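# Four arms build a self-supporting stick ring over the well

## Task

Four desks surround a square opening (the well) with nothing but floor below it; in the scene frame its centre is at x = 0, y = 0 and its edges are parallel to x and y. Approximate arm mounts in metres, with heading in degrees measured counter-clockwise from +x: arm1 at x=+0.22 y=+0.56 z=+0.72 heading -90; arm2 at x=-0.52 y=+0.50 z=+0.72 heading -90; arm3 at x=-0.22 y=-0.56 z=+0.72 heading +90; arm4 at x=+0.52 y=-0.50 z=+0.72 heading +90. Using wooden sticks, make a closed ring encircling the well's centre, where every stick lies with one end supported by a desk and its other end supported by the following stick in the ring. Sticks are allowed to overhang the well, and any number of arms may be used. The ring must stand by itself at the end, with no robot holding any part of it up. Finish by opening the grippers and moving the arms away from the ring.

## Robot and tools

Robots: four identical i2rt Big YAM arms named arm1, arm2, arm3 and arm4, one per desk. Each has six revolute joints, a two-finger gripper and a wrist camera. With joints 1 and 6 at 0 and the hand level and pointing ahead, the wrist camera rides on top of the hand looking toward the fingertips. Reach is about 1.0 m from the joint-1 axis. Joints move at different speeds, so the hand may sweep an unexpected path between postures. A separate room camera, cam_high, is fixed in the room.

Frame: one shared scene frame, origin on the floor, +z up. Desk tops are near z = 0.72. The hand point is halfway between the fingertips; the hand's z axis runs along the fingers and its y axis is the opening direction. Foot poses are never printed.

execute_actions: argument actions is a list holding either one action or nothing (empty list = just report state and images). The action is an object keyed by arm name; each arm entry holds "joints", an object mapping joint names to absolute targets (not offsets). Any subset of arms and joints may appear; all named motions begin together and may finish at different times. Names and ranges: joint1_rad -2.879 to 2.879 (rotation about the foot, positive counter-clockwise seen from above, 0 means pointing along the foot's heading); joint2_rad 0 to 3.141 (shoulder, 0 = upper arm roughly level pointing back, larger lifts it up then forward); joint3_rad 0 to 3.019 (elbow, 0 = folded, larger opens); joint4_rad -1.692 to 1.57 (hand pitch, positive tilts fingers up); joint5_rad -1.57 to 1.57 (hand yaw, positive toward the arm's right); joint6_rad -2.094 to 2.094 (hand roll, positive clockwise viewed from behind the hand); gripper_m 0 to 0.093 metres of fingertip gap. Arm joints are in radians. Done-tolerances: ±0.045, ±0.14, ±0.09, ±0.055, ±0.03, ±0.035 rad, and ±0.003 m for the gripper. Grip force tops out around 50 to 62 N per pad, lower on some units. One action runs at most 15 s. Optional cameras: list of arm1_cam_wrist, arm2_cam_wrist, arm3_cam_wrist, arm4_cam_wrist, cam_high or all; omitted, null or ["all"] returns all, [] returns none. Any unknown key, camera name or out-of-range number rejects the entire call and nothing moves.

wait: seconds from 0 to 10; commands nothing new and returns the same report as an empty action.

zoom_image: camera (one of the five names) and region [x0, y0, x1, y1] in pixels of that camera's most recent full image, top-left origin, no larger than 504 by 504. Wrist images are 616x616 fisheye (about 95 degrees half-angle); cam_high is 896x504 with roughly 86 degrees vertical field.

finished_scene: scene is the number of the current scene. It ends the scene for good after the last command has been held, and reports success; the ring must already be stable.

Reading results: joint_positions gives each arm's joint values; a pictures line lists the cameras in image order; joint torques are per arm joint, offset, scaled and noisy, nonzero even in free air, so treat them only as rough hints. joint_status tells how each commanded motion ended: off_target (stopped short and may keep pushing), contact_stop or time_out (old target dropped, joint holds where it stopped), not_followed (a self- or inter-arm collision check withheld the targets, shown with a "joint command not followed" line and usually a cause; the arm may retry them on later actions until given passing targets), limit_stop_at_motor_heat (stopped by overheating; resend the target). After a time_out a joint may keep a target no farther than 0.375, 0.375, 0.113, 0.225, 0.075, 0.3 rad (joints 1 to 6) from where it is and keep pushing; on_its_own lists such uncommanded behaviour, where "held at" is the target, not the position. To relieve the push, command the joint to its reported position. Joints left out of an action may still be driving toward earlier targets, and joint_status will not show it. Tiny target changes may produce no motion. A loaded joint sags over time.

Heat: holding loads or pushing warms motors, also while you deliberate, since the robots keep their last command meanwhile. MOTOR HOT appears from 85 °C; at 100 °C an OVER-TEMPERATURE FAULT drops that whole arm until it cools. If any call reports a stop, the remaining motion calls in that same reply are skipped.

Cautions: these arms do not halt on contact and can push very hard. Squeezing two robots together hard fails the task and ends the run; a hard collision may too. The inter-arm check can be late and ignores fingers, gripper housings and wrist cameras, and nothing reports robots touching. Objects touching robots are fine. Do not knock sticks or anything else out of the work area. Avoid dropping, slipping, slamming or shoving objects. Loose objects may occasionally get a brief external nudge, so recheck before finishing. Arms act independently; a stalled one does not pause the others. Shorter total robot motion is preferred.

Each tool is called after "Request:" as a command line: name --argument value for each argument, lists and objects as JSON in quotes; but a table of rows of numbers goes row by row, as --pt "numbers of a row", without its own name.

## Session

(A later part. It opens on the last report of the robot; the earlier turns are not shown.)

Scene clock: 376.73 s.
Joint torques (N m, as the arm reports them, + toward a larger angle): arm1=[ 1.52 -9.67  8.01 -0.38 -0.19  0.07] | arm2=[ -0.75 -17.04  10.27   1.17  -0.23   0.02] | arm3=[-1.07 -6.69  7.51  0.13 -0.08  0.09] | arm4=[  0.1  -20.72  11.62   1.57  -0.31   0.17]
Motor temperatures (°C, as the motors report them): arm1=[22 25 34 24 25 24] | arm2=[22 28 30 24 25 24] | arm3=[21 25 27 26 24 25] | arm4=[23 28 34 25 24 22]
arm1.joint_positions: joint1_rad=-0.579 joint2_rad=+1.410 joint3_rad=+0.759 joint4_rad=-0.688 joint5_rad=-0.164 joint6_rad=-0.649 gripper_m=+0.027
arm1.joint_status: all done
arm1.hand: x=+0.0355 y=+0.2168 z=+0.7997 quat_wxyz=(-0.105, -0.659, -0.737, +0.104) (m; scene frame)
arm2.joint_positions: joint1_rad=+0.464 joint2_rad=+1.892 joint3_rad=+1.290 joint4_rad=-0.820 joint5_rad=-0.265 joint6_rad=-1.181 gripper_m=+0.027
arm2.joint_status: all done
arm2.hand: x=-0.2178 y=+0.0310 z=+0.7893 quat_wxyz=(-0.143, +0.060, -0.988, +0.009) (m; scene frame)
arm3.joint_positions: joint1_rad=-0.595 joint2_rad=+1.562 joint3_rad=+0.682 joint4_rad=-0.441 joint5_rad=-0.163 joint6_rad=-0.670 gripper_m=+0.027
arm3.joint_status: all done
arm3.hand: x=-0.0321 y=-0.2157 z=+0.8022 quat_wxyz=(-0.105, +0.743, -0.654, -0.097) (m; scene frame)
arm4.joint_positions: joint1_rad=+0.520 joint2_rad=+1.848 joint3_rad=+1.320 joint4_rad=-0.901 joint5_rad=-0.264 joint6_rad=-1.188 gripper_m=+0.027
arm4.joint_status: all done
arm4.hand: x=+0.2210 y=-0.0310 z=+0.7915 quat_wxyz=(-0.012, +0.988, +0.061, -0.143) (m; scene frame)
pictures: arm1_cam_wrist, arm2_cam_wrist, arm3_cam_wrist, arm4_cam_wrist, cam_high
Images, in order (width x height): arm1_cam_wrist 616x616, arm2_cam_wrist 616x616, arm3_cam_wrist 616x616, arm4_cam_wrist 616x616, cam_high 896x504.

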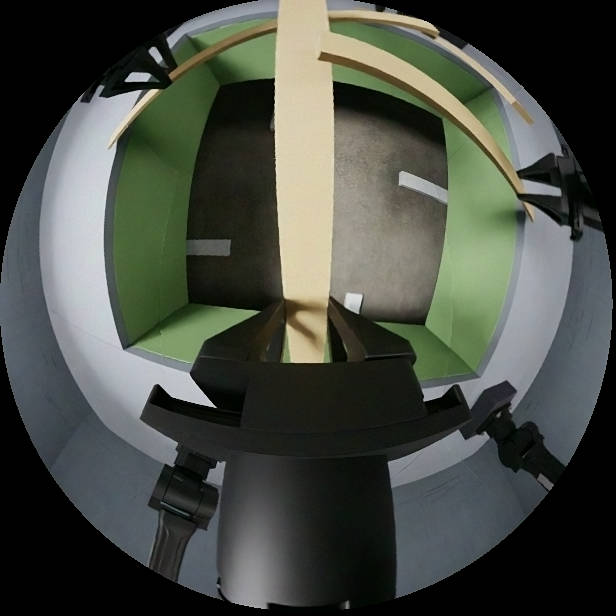

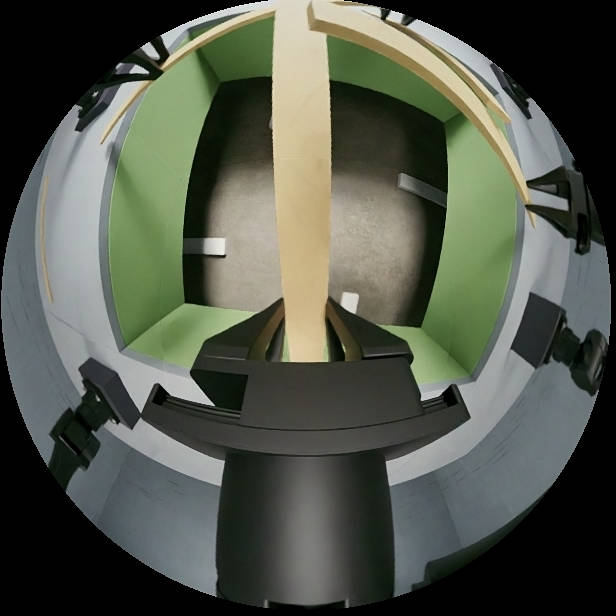

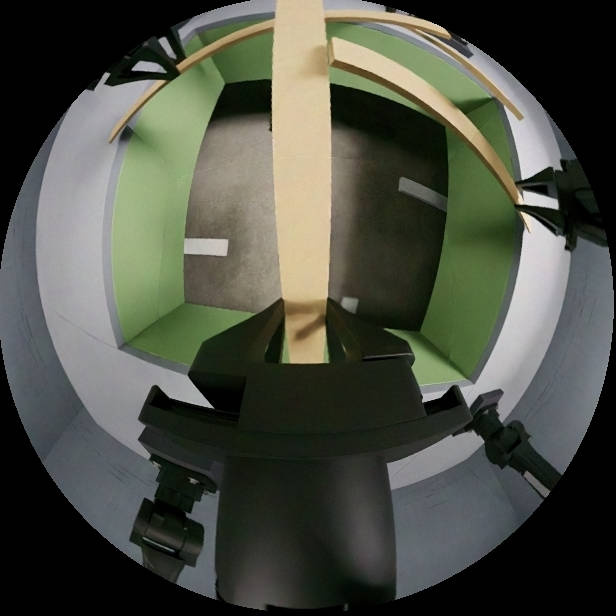

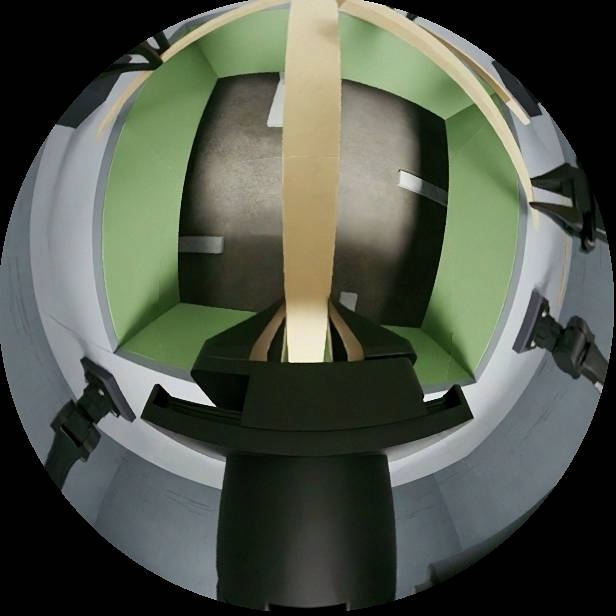

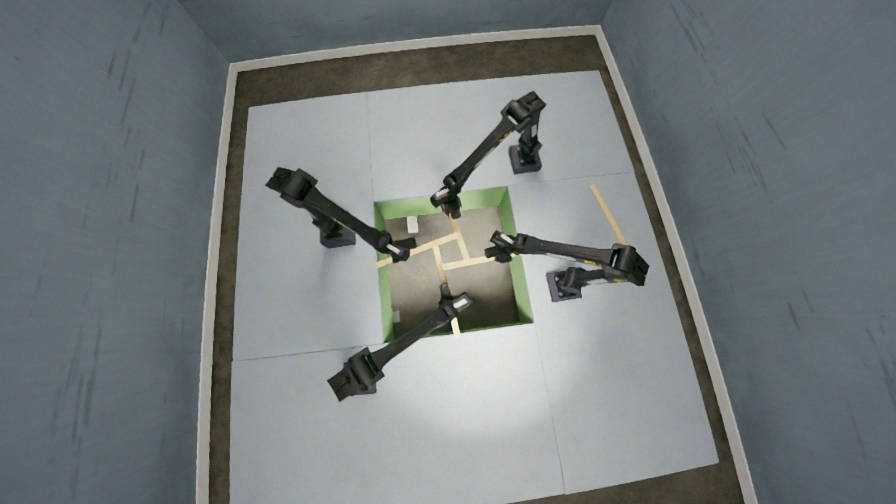

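Request:
execute_actions --actions '[{"arm1":{"joints":{"joint1_rad":-0.56,"joint2_rad":1.472,"joint3_rad":0.745,"joint4_rad":-0.712,"joint5_rad":-0.09,"joint6_rad":-0.578}},"arm3":{"joints":{"joint1_rad":-0.57,"joint2_rad":1.635,"joint3_rad":0.72,"joint4_rad":-0.465,"joint5_rad":-0.091,"joint6_rad":-0.577}},"arm2":{"joints":{"joint1_rad":0.487,"joint2_rad":1.919,"joint4_rad":-0.86,"joint5_rad":-0.166,"joint6_rad":-1.091}},"arm4":{"joints":{"joint1_rad":0.545,"joint2_rad":1.879,"joint4_rad":-0.937,"joint5_rad":-0.166,"joint6_rad":-1.094}}}]'

Scene clock: 425.20 s.
Joint torques (N m, as the arm reports them, + toward a larger angle): arm1=[ 1.67 -9.5   7.53 -0.49  0.01  0.07] | arm2=[  0.49 -14.49  10.03   0.     0.06   0.02] | arm3=[ 0.57 -7.04  9.08  0.04  0.08  0.09] | arm4=[  0.91 -17.46  11.4    0.15   0.     0.16]
Motor temperatures (°C, as the motors report them): arm1=[22 25 34 24 25 24] | arm2=[22 29 30 24 25 24] | arm3=[21 25 28 26 24 25] | arm4=[23 29 35 25 24 22]
arm1.joint_positions: joint1_rad=-0.567 joint2_rad=+1.471 joint3_rad=+0.742 joint4_rad=-0.702 joint5_rad=-0.092 joint6_rad=-0.586 gripper_m=+0.027
arm1.joint_status: all done
arm1.hand: x=+0.0379 y=+0.2350 z=+0.7700 quat_wxyz=(-0.064, -0.687, -0.721, +0.064) (m; scene frame)
arm2.joint_positions: joint1_rad=+0.478 joint2_rad=+1.911 joint3_rad=+1.290 joint4_rad=-0.849 joint5_rad=-0.169 joint6_rad=-1.107 gripper_m=+0.027
arm2.joint_status: all done
arm2.hand: x=-0.2298 y=+0.0352 z=+0.7750 quat_wxyz=(-0.091, +0.025, -0.996, +0.004) (m; scene frame)
arm3.joint_positions: joint1_rad=-0.585 joint2_rad=+1.645 joint3_rad=+0.689 joint4_rad=-0.453 joint5_rad=-0.092 joint6_rad=-0.588 gripper_m=+0.027
arm3.joint_status: all done
arm3.hand: x=-0.0320 y=-0.2311 z=+0.7722 quat_wxyz=(-0.066, +0.719, -0.689, -0.059) (m; scene frame)
arm4.joint_positions: joint1_rad=+0.532 joint2_rad=+1.874 joint3_rad=+1.321 joint4_rad=-0.925 joint5_rad=-0.169 joint6_rad=-1.107 gripper_m=+0.027
arm4.joint_status: all done
arm4.hand: x=+0.2333 y=-0.0329 z=+0.7738 quat_wxyz=(-0.006, +0.996, +0.021, -0.090) (m; scene frame)
pictures: arm1_cam_wrist, arm2_cam_wrist, arm3_cam_wrist, arm4_cam_wrist, cam_high
Images, in order (width x height): arm1_cam_wrist 616x616, arm2_cam_wrist 616x616, arm3_cam_wrist 616x616, arm4_cam_wrist 616x616, cam_high 896x504.

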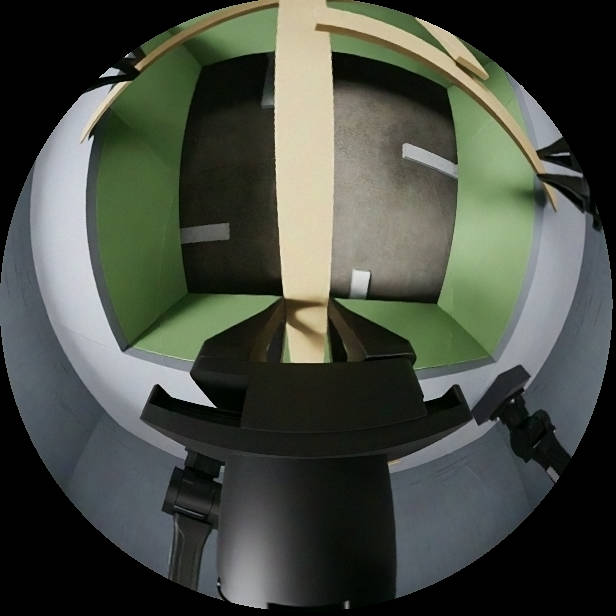

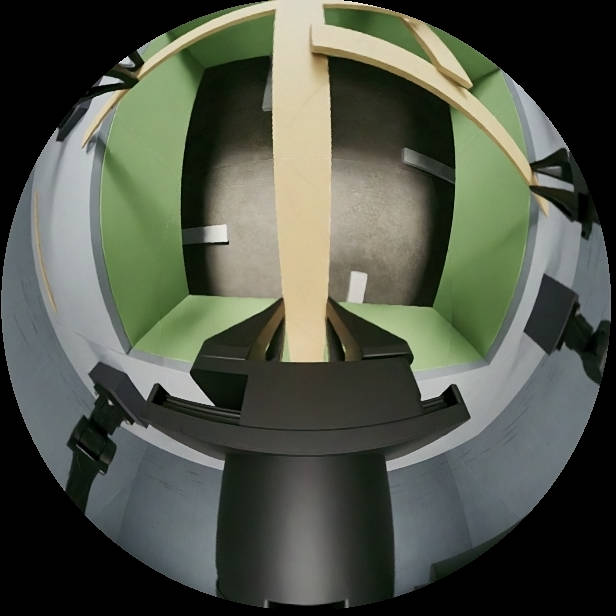

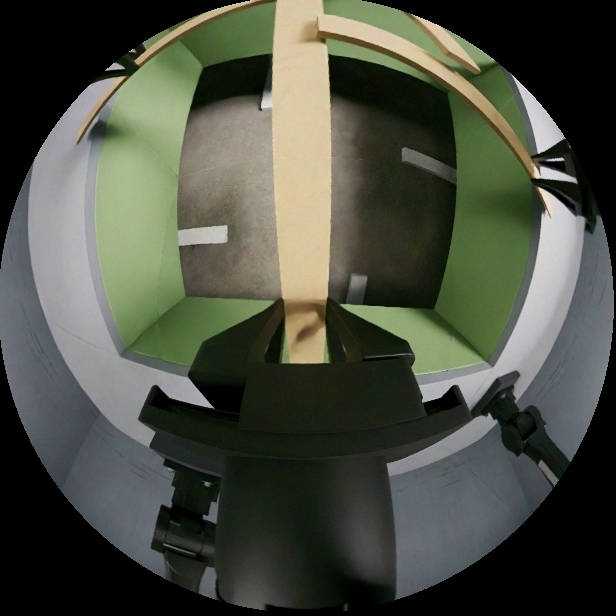

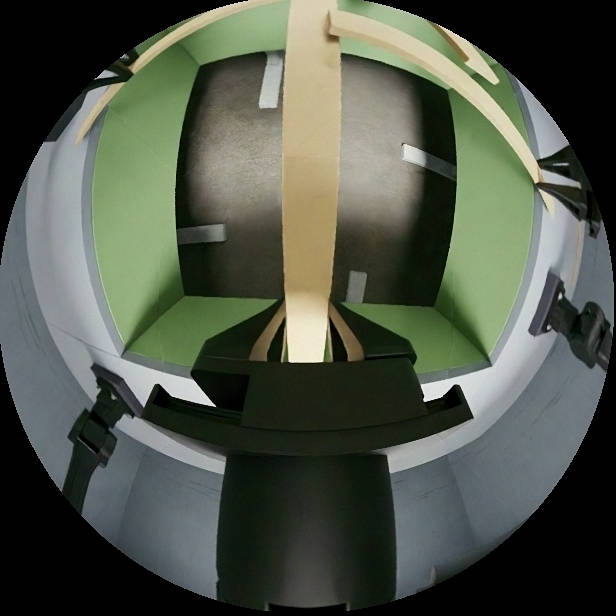

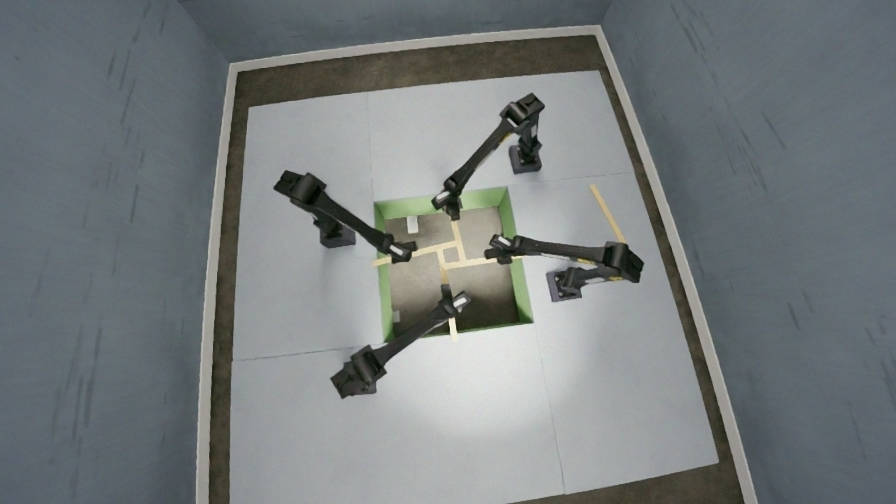

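Still woven. Check the margins.

Request:
zoom_image --camera "cam_high" --region '[360, 220, 500, 360]'

Request:
zoom_image --camera "cam_high" --region '[410, 170, 550, 310]'

Region (360, 220, 500, 360) of cam_high's 896x504 image, scaled by 3.600, with more detail than that image has.

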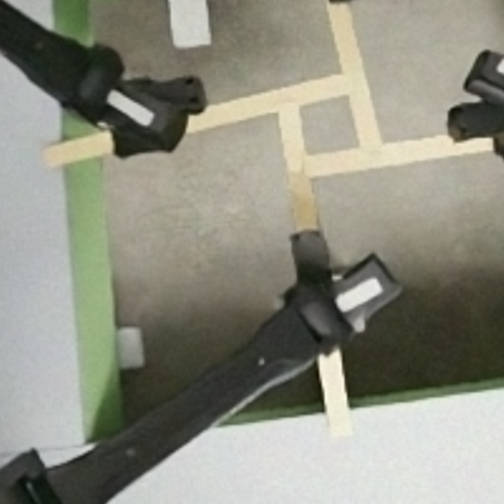

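Region (410, 170, 550, 310) of cam_high's 896x504 image, scaled by 3.600, with more detail than that image has.

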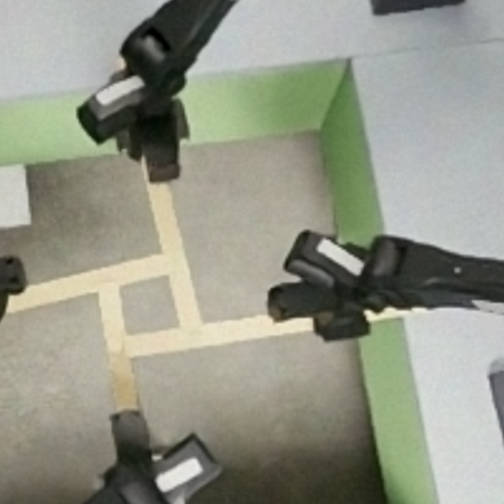

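Request:
execute_actions --actions '[{"arm1":{"joints":{"joint6_rad":-0.535,"joint3_rad":0.79}},"arm3":{"joints":{"joint6_rad":-0.555}},"arm2":{"joints":{"joint6_rad":-1.035,"joint1_rad":0.505}},"arm4":{"joints":{"joint6_rad":-1.05,"joint1_rad":0.568}}}]' --cameras '["arm4_cam_wrist","arm2_cam_wrist"]'

Scene clock: 443.83 s.
Joint torques (N m, as the arm reports them, + toward a larger angle): arm1=[ 1.48 -9.41 10.41 -0.48  0.    0.07] | arm2=[  0.19 -14.2   10.12   0.01   0.05  -0.01] | arm3=[ 0.74 -6.98  9.06  0.06  0.08  0.06] | arm4=[  0.55 -17.61  11.36   0.18  -0.01   0.18]
Motor temperatures (°C, as the motors report them): arm1=[22 25 34 24 25 24] | arm2=[22 29 30 24 25 24] | arm3=[21 25 28 26 24 25] | arm4=[23 28 35 25 24 22]
arm1.joint_positions: joint1_rad=-0.567 joint2_rad=+1.471 joint3_rad=+0.754 joint4_rad=-0.702 joint5_rad=-0.092 joint6_rad=-0.543 gripper_m=+0.027
arm1.joint_status: all done
arm1.hand: x=+0.0349 y=+0.2301 z=+0.7739 quat_wxyz=(-0.067, -0.702, -0.706, +0.068) (m; scene frame)
arm2.joint_positions: joint1_rad=+0.499 joint2_rad=+1.911 joint3_rad=+1.290 joint4_rad=-0.849 joint5_rad=-0.168 joint6_rad=-1.051 gripper_m=+0.027
arm2.joint_status: all done
arm2.hand: x=-0.2204 y=+0.0412 z=+0.7749 quat_wxyz=(-0.091, +0.008, -0.996, +0.000) (m; scene frame)
arm3.joint_positions: joint1_rad=-0.585 joint2_rad=+1.645 joint3_rad=+0.689 joint4_rad=-0.453 joint5_rad=-0.092 joint6_rad=-0.565 gripper_m=+0.027
arm3.joint_status: all done
arm3.hand: x=-0.0320 y=-0.2311 z=+0.7722 quat_wxyz=(-0.065, +0.712, -0.697, -0.059) (m; scene frame)
arm4.joint_positions: joint1_rad=+0.559 joint2_rad=+1.874 joint3_rad=+1.321 joint4_rad=-0.925 joint5_rad=-0.168 joint6_rad=-1.063 gripper_m=+0.027
arm4.joint_status: all done
arm4.hand: x=+0.2208 y=-0.0408 z=+0.7736 quat_wxyz=(-0.003, +0.996, +0.013, -0.090) (m; scene frame)
pictures: arm2_cam_wrist, arm4_cam_wrist
Images, in order (width x height): arm2_cam_wrist 616x616, arm4_cam_wrist 616x616.

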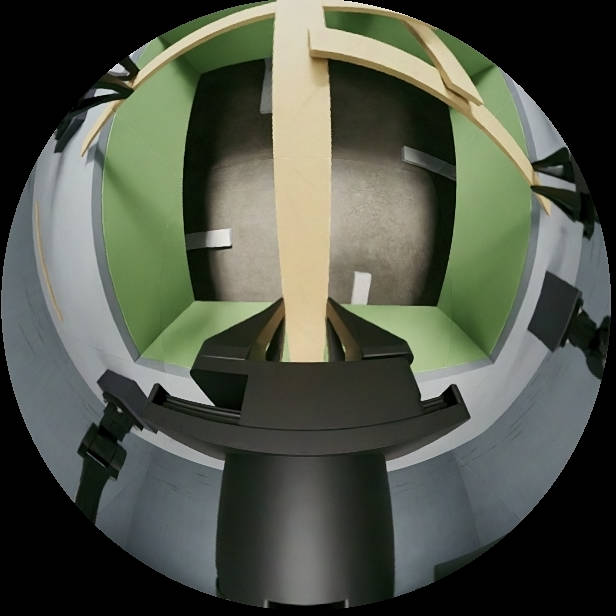

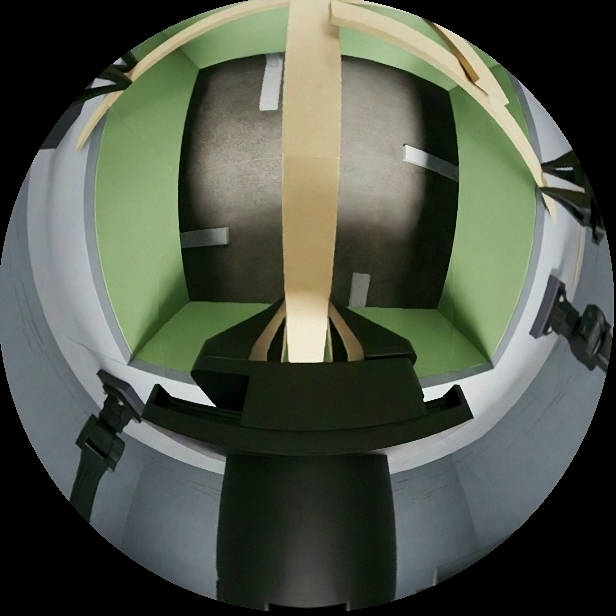

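Request:
execute_actions --actions '[{"arm1":{"joints":{"joint1_rad":-0.538,"joint2_rad":1.548,"joint3_rad":0.825,"joint4_rad":-0.724,"joint5_rad":-0.064,"joint6_rad":-0.52}},"arm3":{"joints":{"joint1_rad":-0.55,"joint2_rad":1.688,"joint3_rad":0.748,"joint4_rad":-0.479,"joint5_rad":-0.066,"joint6_rad":-0.523}},"arm2":{"joints":{"joint2_rad":1.955,"joint3_rad":1.34,"joint5_rad":-0.12,"joint6_rad":-1.02}},"arm4":{"joints":{"joint2_rad":1.912,"joint3_rad":1.39,"joint5_rad":-0.12,"joint6_rad":-1.025}}}]'

Request:
zoom_image --camera "cam_high" --region '[360, 170, 550, 360]'

Scene clock: 480.97 s.
Joint torques (N m, as the arm reports them, + toward a larger angle): arm1=[  1.23 -10.6    9.76  -0.54   0.03   0.09] | arm2=[  0.1  -14.75  10.7   -0.07   0.18   0.02] | arm3=[ 0.52 -6.98  8.67 -0.04  0.1   0.1 ] | arm4=[  0.45 -17.55  11.01   0.19   0.07   0.18]
Motor temperatures (°C, as the motors report them): arm1=[22 25 37 24 25 24] | arm2=[22 29 31 24 25 24] | arm3=[21 25 29 26 24 25] | arm4=[23 29 36 25 24 22]
arm1.joint_positions: joint1_rad=-0.543 joint2_rad=+1.546 joint3_rad=+0.794 joint4_rad=-0.714 joint5_rad=-0.065 joint6_rad=-0.529 gripper_m=+0.027
arm1.joint_status: all done
arm1.hand: x=+0.0350 y=+0.2207 z=+0.7588 quat_wxyz=(-0.049, -0.701, -0.710, +0.047) (m; scene frame)
arm2.joint_positions: joint1_rad=+0.499 joint2_rad=+1.949 joint3_rad=+1.295 joint4_rad=-0.849 joint5_rad=-0.124 joint6_rad=-1.036 gripper_m=+0.027
arm2.joint_status: all done
arm2.hand: x=-0.2286 y=+0.0399 z=+0.7557 quat_wxyz=(-0.063, -0.002, -0.998, -0.003) (m; scene frame)
arm3.joint_positions: joint1_rad=-0.563 joint2_rad=+1.691 joint3_rad=+0.719 joint4_rad=-0.466 joint5_rad=-0.067 joint6_rad=-0.535 gripper_m=+0.027
arm3.joint_status: all done
arm3.hand: x=-0.0333 y=-0.2252 z=+0.7622 quat_wxyz=(-0.052, +0.709, -0.702, -0.045) (m; scene frame)
arm4.joint_positions: joint1_rad=+0.559 joint2_rad=+1.904 joint3_rad=+1.340 joint4_rad=-0.926 joint5_rad=-0.124 joint6_rad=-1.040 gripper_m=+0.027
arm4.joint_status: all done
arm4.hand: x=+0.2249 y=-0.0325 z=+0.7634 quat_wxyz=(-0.008, +0.998, +0.000, -0.068) (m; scene frame)
pictures: arm1_cam_wrist, arm2_cam_wrist, arm3_cam_wrist, arm4_cam_wrist, cam_high
Images, in order (width x height): arm1_cam_wrist 616x616, arm2_cam_wrist 616x616, arm3_cam_wrist 616x616, arm4_cam_wrist 616x616, cam_high 896x504.

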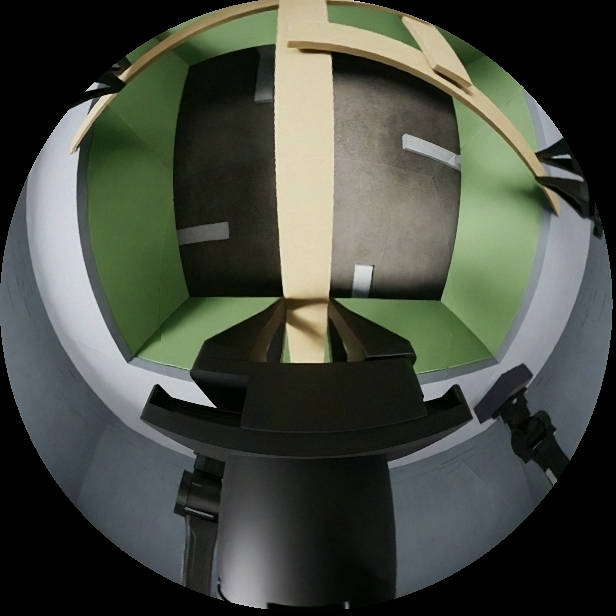

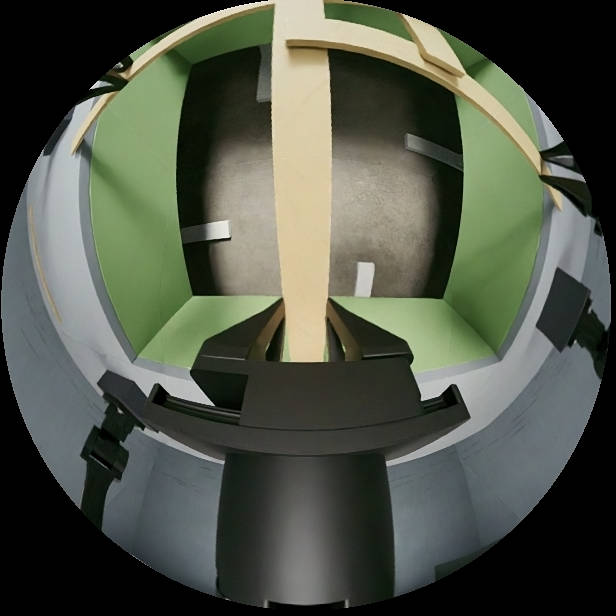

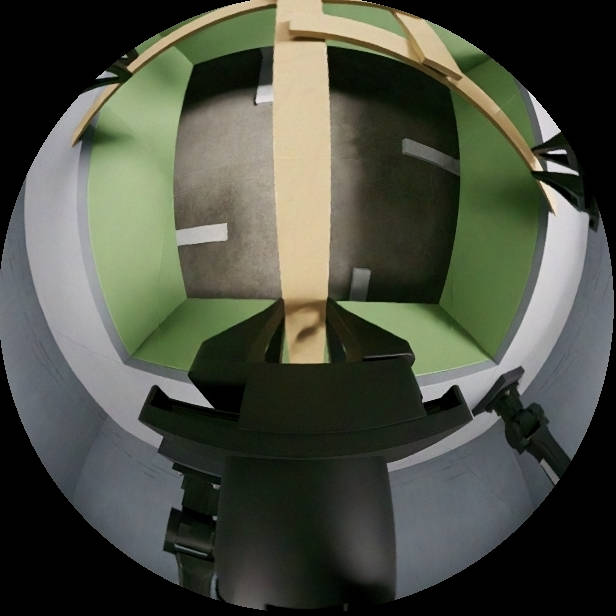

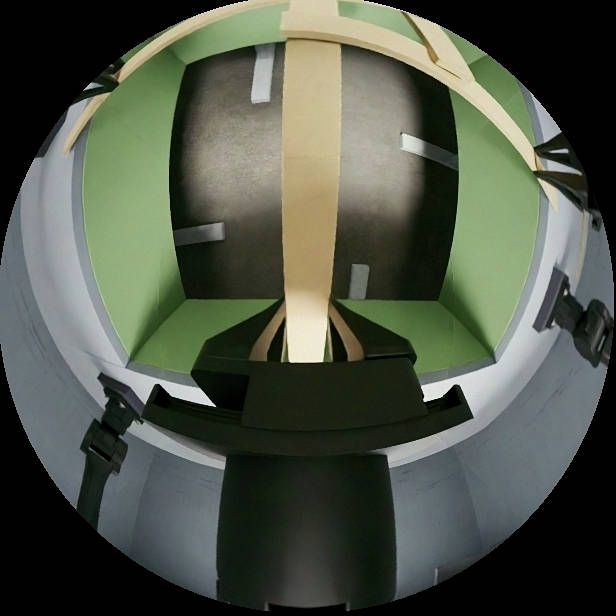

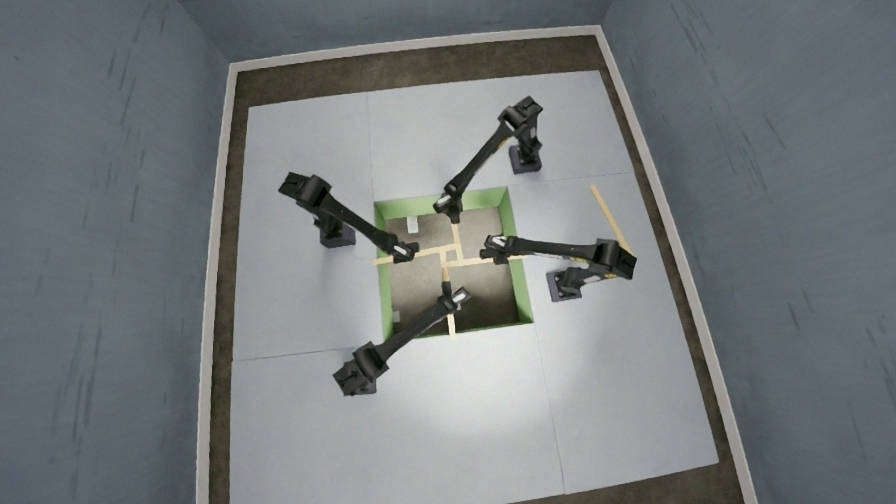

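Region (360, 170, 550, 360) of cam_high's 896x504 image, scaled by 2.653, with more detail than that image has.

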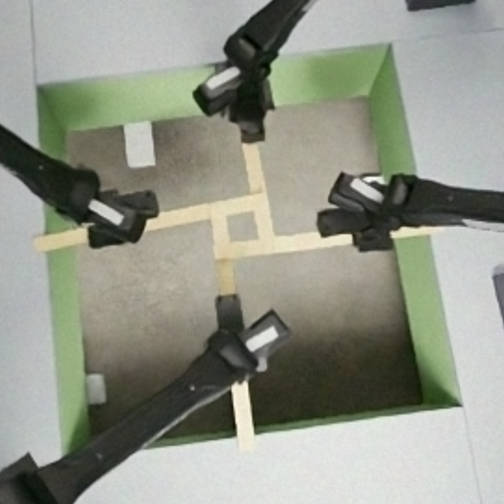

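Request:
execute_actions --actions '[{"arm1":{"joints":{"gripper_m":0.06}},"arm2":{"joints":{"gripper_m":0.06}},"arm3":{"joints":{"gripper_m":0.06}},"arm4":{"joints":{"gripper_m":0.06}}}]' --cameras '["arm2_cam_wrist"]'

Request:
execute_actions --actions '[{"arm1":{"joints":{"joint2_rad":0.9,"joint4_rad":-1.3}},"arm2":{"joints":{"joint2_rad":1.2,"joint4_rad":-1.5}},"arm3":{"joints":{"joint2_rad":0.9,"joint4_rad":-1.2}},"arm4":{"joints":{"joint2_rad":1.2,"joint4_rad":-1.55}}}]' --cameras '["cam_high"]'

Request:
zoom_image --camera "cam_high" --region '[360, 170, 550, 360]'

Scene clock: 496.20 s.
Joint torques (N m, as the arm reports them, + toward a larger angle): arm1=[  1.55 -10.17   9.68  -0.54   0.03   0.09] | arm2=[  0.17 -14.72  10.61   0.     0.17   0.02] | arm3=[ 0.52 -7.12  8.68 -0.03  0.09  0.07] | arm4=[  0.55 -17.71  11.     0.19   0.07   0.16]
Motor temperatures (°C, as the motors report them): arm1=[22 26 37 24 25 24] | arm2=[22 29 31 24 25 24] | arm3=[21 25 29 26 24 25] | arm4=[23 29 36 25 24 22]
arm1.joint_positions: joint1_rad=-0.543 joint2_rad=+1.546 joint3_rad=+0.794 joint4_rad=-0.714 joint5_rad=-0.065 joint6_rad=-0.528 gripper_m=+0.060
arm1.joint_status: all done
arm1.hand: x=+0.0350 y=+0.2207 z=+0.7588 quat_wxyz=(-0.049, -0.701, -0.710, +0.047) (m; scene frame)
arm2.joint_positions: joint1_rad=+0.499 joint2_rad=+1.949 joint3_rad=+1.295 joint4_rad=-0.849 joint5_rad=-0.124 joint6_rad=-1.036 gripper_m=+0.060
arm2.joint_status: all done
arm2.hand: x=-0.2286 y=+0.0399 z=+0.7557 quat_wxyz=(-0.063, -0.002, -0.998, -0.003) (m; scene frame)
arm3.joint_positions: joint1_rad=-0.563 joint2_rad=+1.691 joint3_rad=+0.719 joint4_rad=-0.466 joint5_rad=-0.067 joint6_rad=-0.533 gripper_m=+0.060
arm3.joint_status: all done
arm3.hand: x=-0.0333 y=-0.2252 z=+0.7622 quat_wxyz=(-0.052, +0.708, -0.703, -0.045) (m; scene frame)
arm4.joint_positions: joint1_rad=+0.559 joint2_rad=+1.904 joint3_rad=+1.340 joint4_rad=-0.926 joint5_rad=-0.124 joint6_rad=-1.038 gripper_m=+0.060
arm4.joint_status: all done
arm4.hand: x=+0.2249 y=-0.0325 z=+0.7634 quat_wxyz=(-0.008, +0.998, -0.001, -0.068) (m; scene frame)
pictures: arm2_cam_wrist
Images, in order (width x height): arm2_cam_wrist 616x616.

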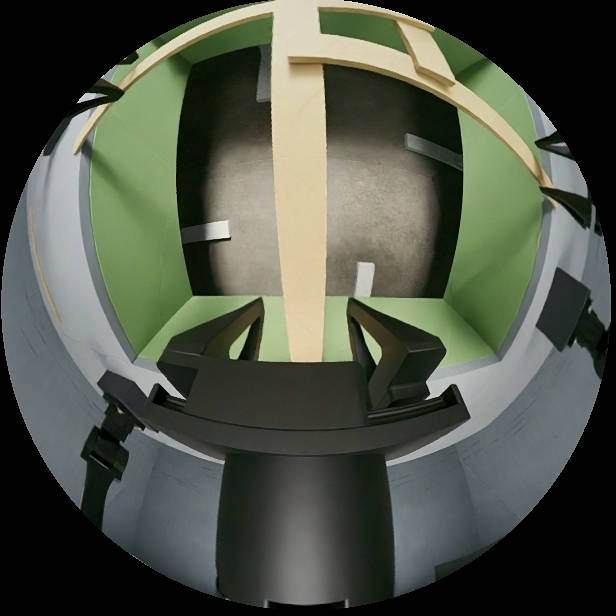

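Scene clock: 497.77 s.
Joint torques (N m, as the arm reports them, + toward a larger angle): arm1=[ 1.26 -2.75 12.17 -0.47  0.02  0.09] | arm2=[ 0.26 -5.53 11.02  0.24  0.11  0.  ] | arm3=[ 0.51 -0.07 13.11  0.03  0.09  0.07] | arm4=[ 0.72 -7.24 10.7   0.41  0.05  0.16]
Motor temperatures (°C, as the motors report them): arm1=[22 26 37 24 25 24] | arm2=[22 29 31 24 25 24] | arm3=[21 25 29 26 24 25] | arm4=[23 29 36 25 24 22]
arm1.joint_positions: joint1_rad=-0.543 joint2_rad=+0.892 joint3_rad=+0.794 joint4_rad=-1.287 joint5_rad=-0.065 joint6_rad=-0.528 gripper_m=+0.060
arm1.joint_status: all done
arm1.hand: x=+0.0962 y=+0.3295 z=+0.9408 quat_wxyz=(-0.060, -0.698, -0.708, +0.087) (m; scene frame)
arm2.joint_positions: joint1_rad=+0.499 joint2_rad=+1.194 joint3_rad=+1.315 joint4_rad=-1.489 joint5_rad=-0.122 joint6_rad=-1.035 gripper_m=+0.060
arm2.joint_status: all done
arm2.hand: x=-0.3098 y=+0.1865 z=+1.0905 quat_wxyz=(-0.097, +0.002, -0.994, +0.055) (m; scene frame)
arm3.joint_positions: joint1_rad=-0.563 joint2_rad=+0.898 joint3_rad=+0.719 joint4_rad=-1.185 joint5_rad=-0.067 joint6_rad=-0.533 gripper_m=+0.060
arm3.joint_status: all done
arm3.hand: x=-0.0925 y=-0.3241 z=+0.9847 quat_wxyz=(-0.088, +0.707, -0.700, -0.055) (m; scene frame)
arm4.joint_positions: joint1_rad=+0.559 joint2_rad=+1.194 joint3_rad=+1.364 joint4_rad=-1.538 joint5_rad=-0.123 joint6_rad=-1.036 gripper_m=+0.060
arm4.joint_status: all done
arm4.hand: x=+0.3121 y=-0.1918 z=+1.0773 quat_wxyz=(-0.060, +0.993, +0.002, -0.098) (m; scene frame)
pictures: cam_high
Images, in order (width x height): cam_high 896x504.

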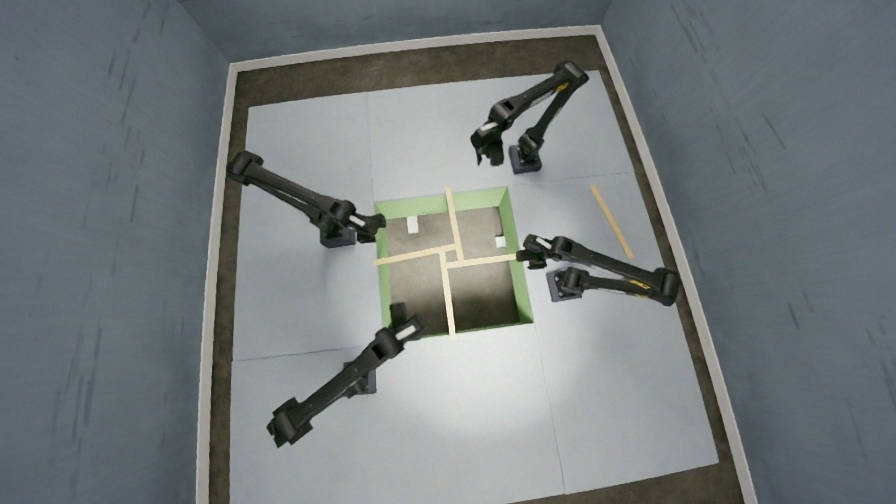

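Region (360, 170, 550, 360) of cam_high's 896x504 image, scaled by 2.653, with more detail than that image has.

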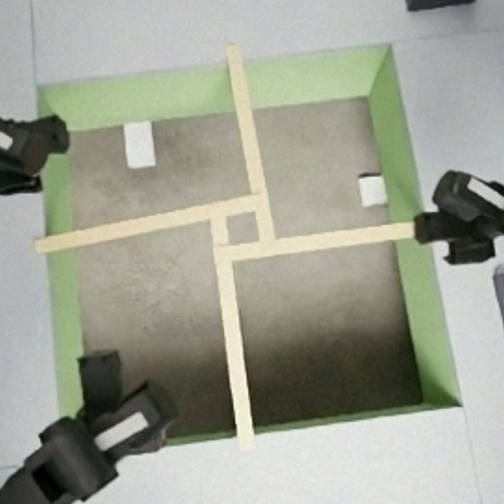

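Request:
finished_scene --scene 1

The scene is finished: the task was done.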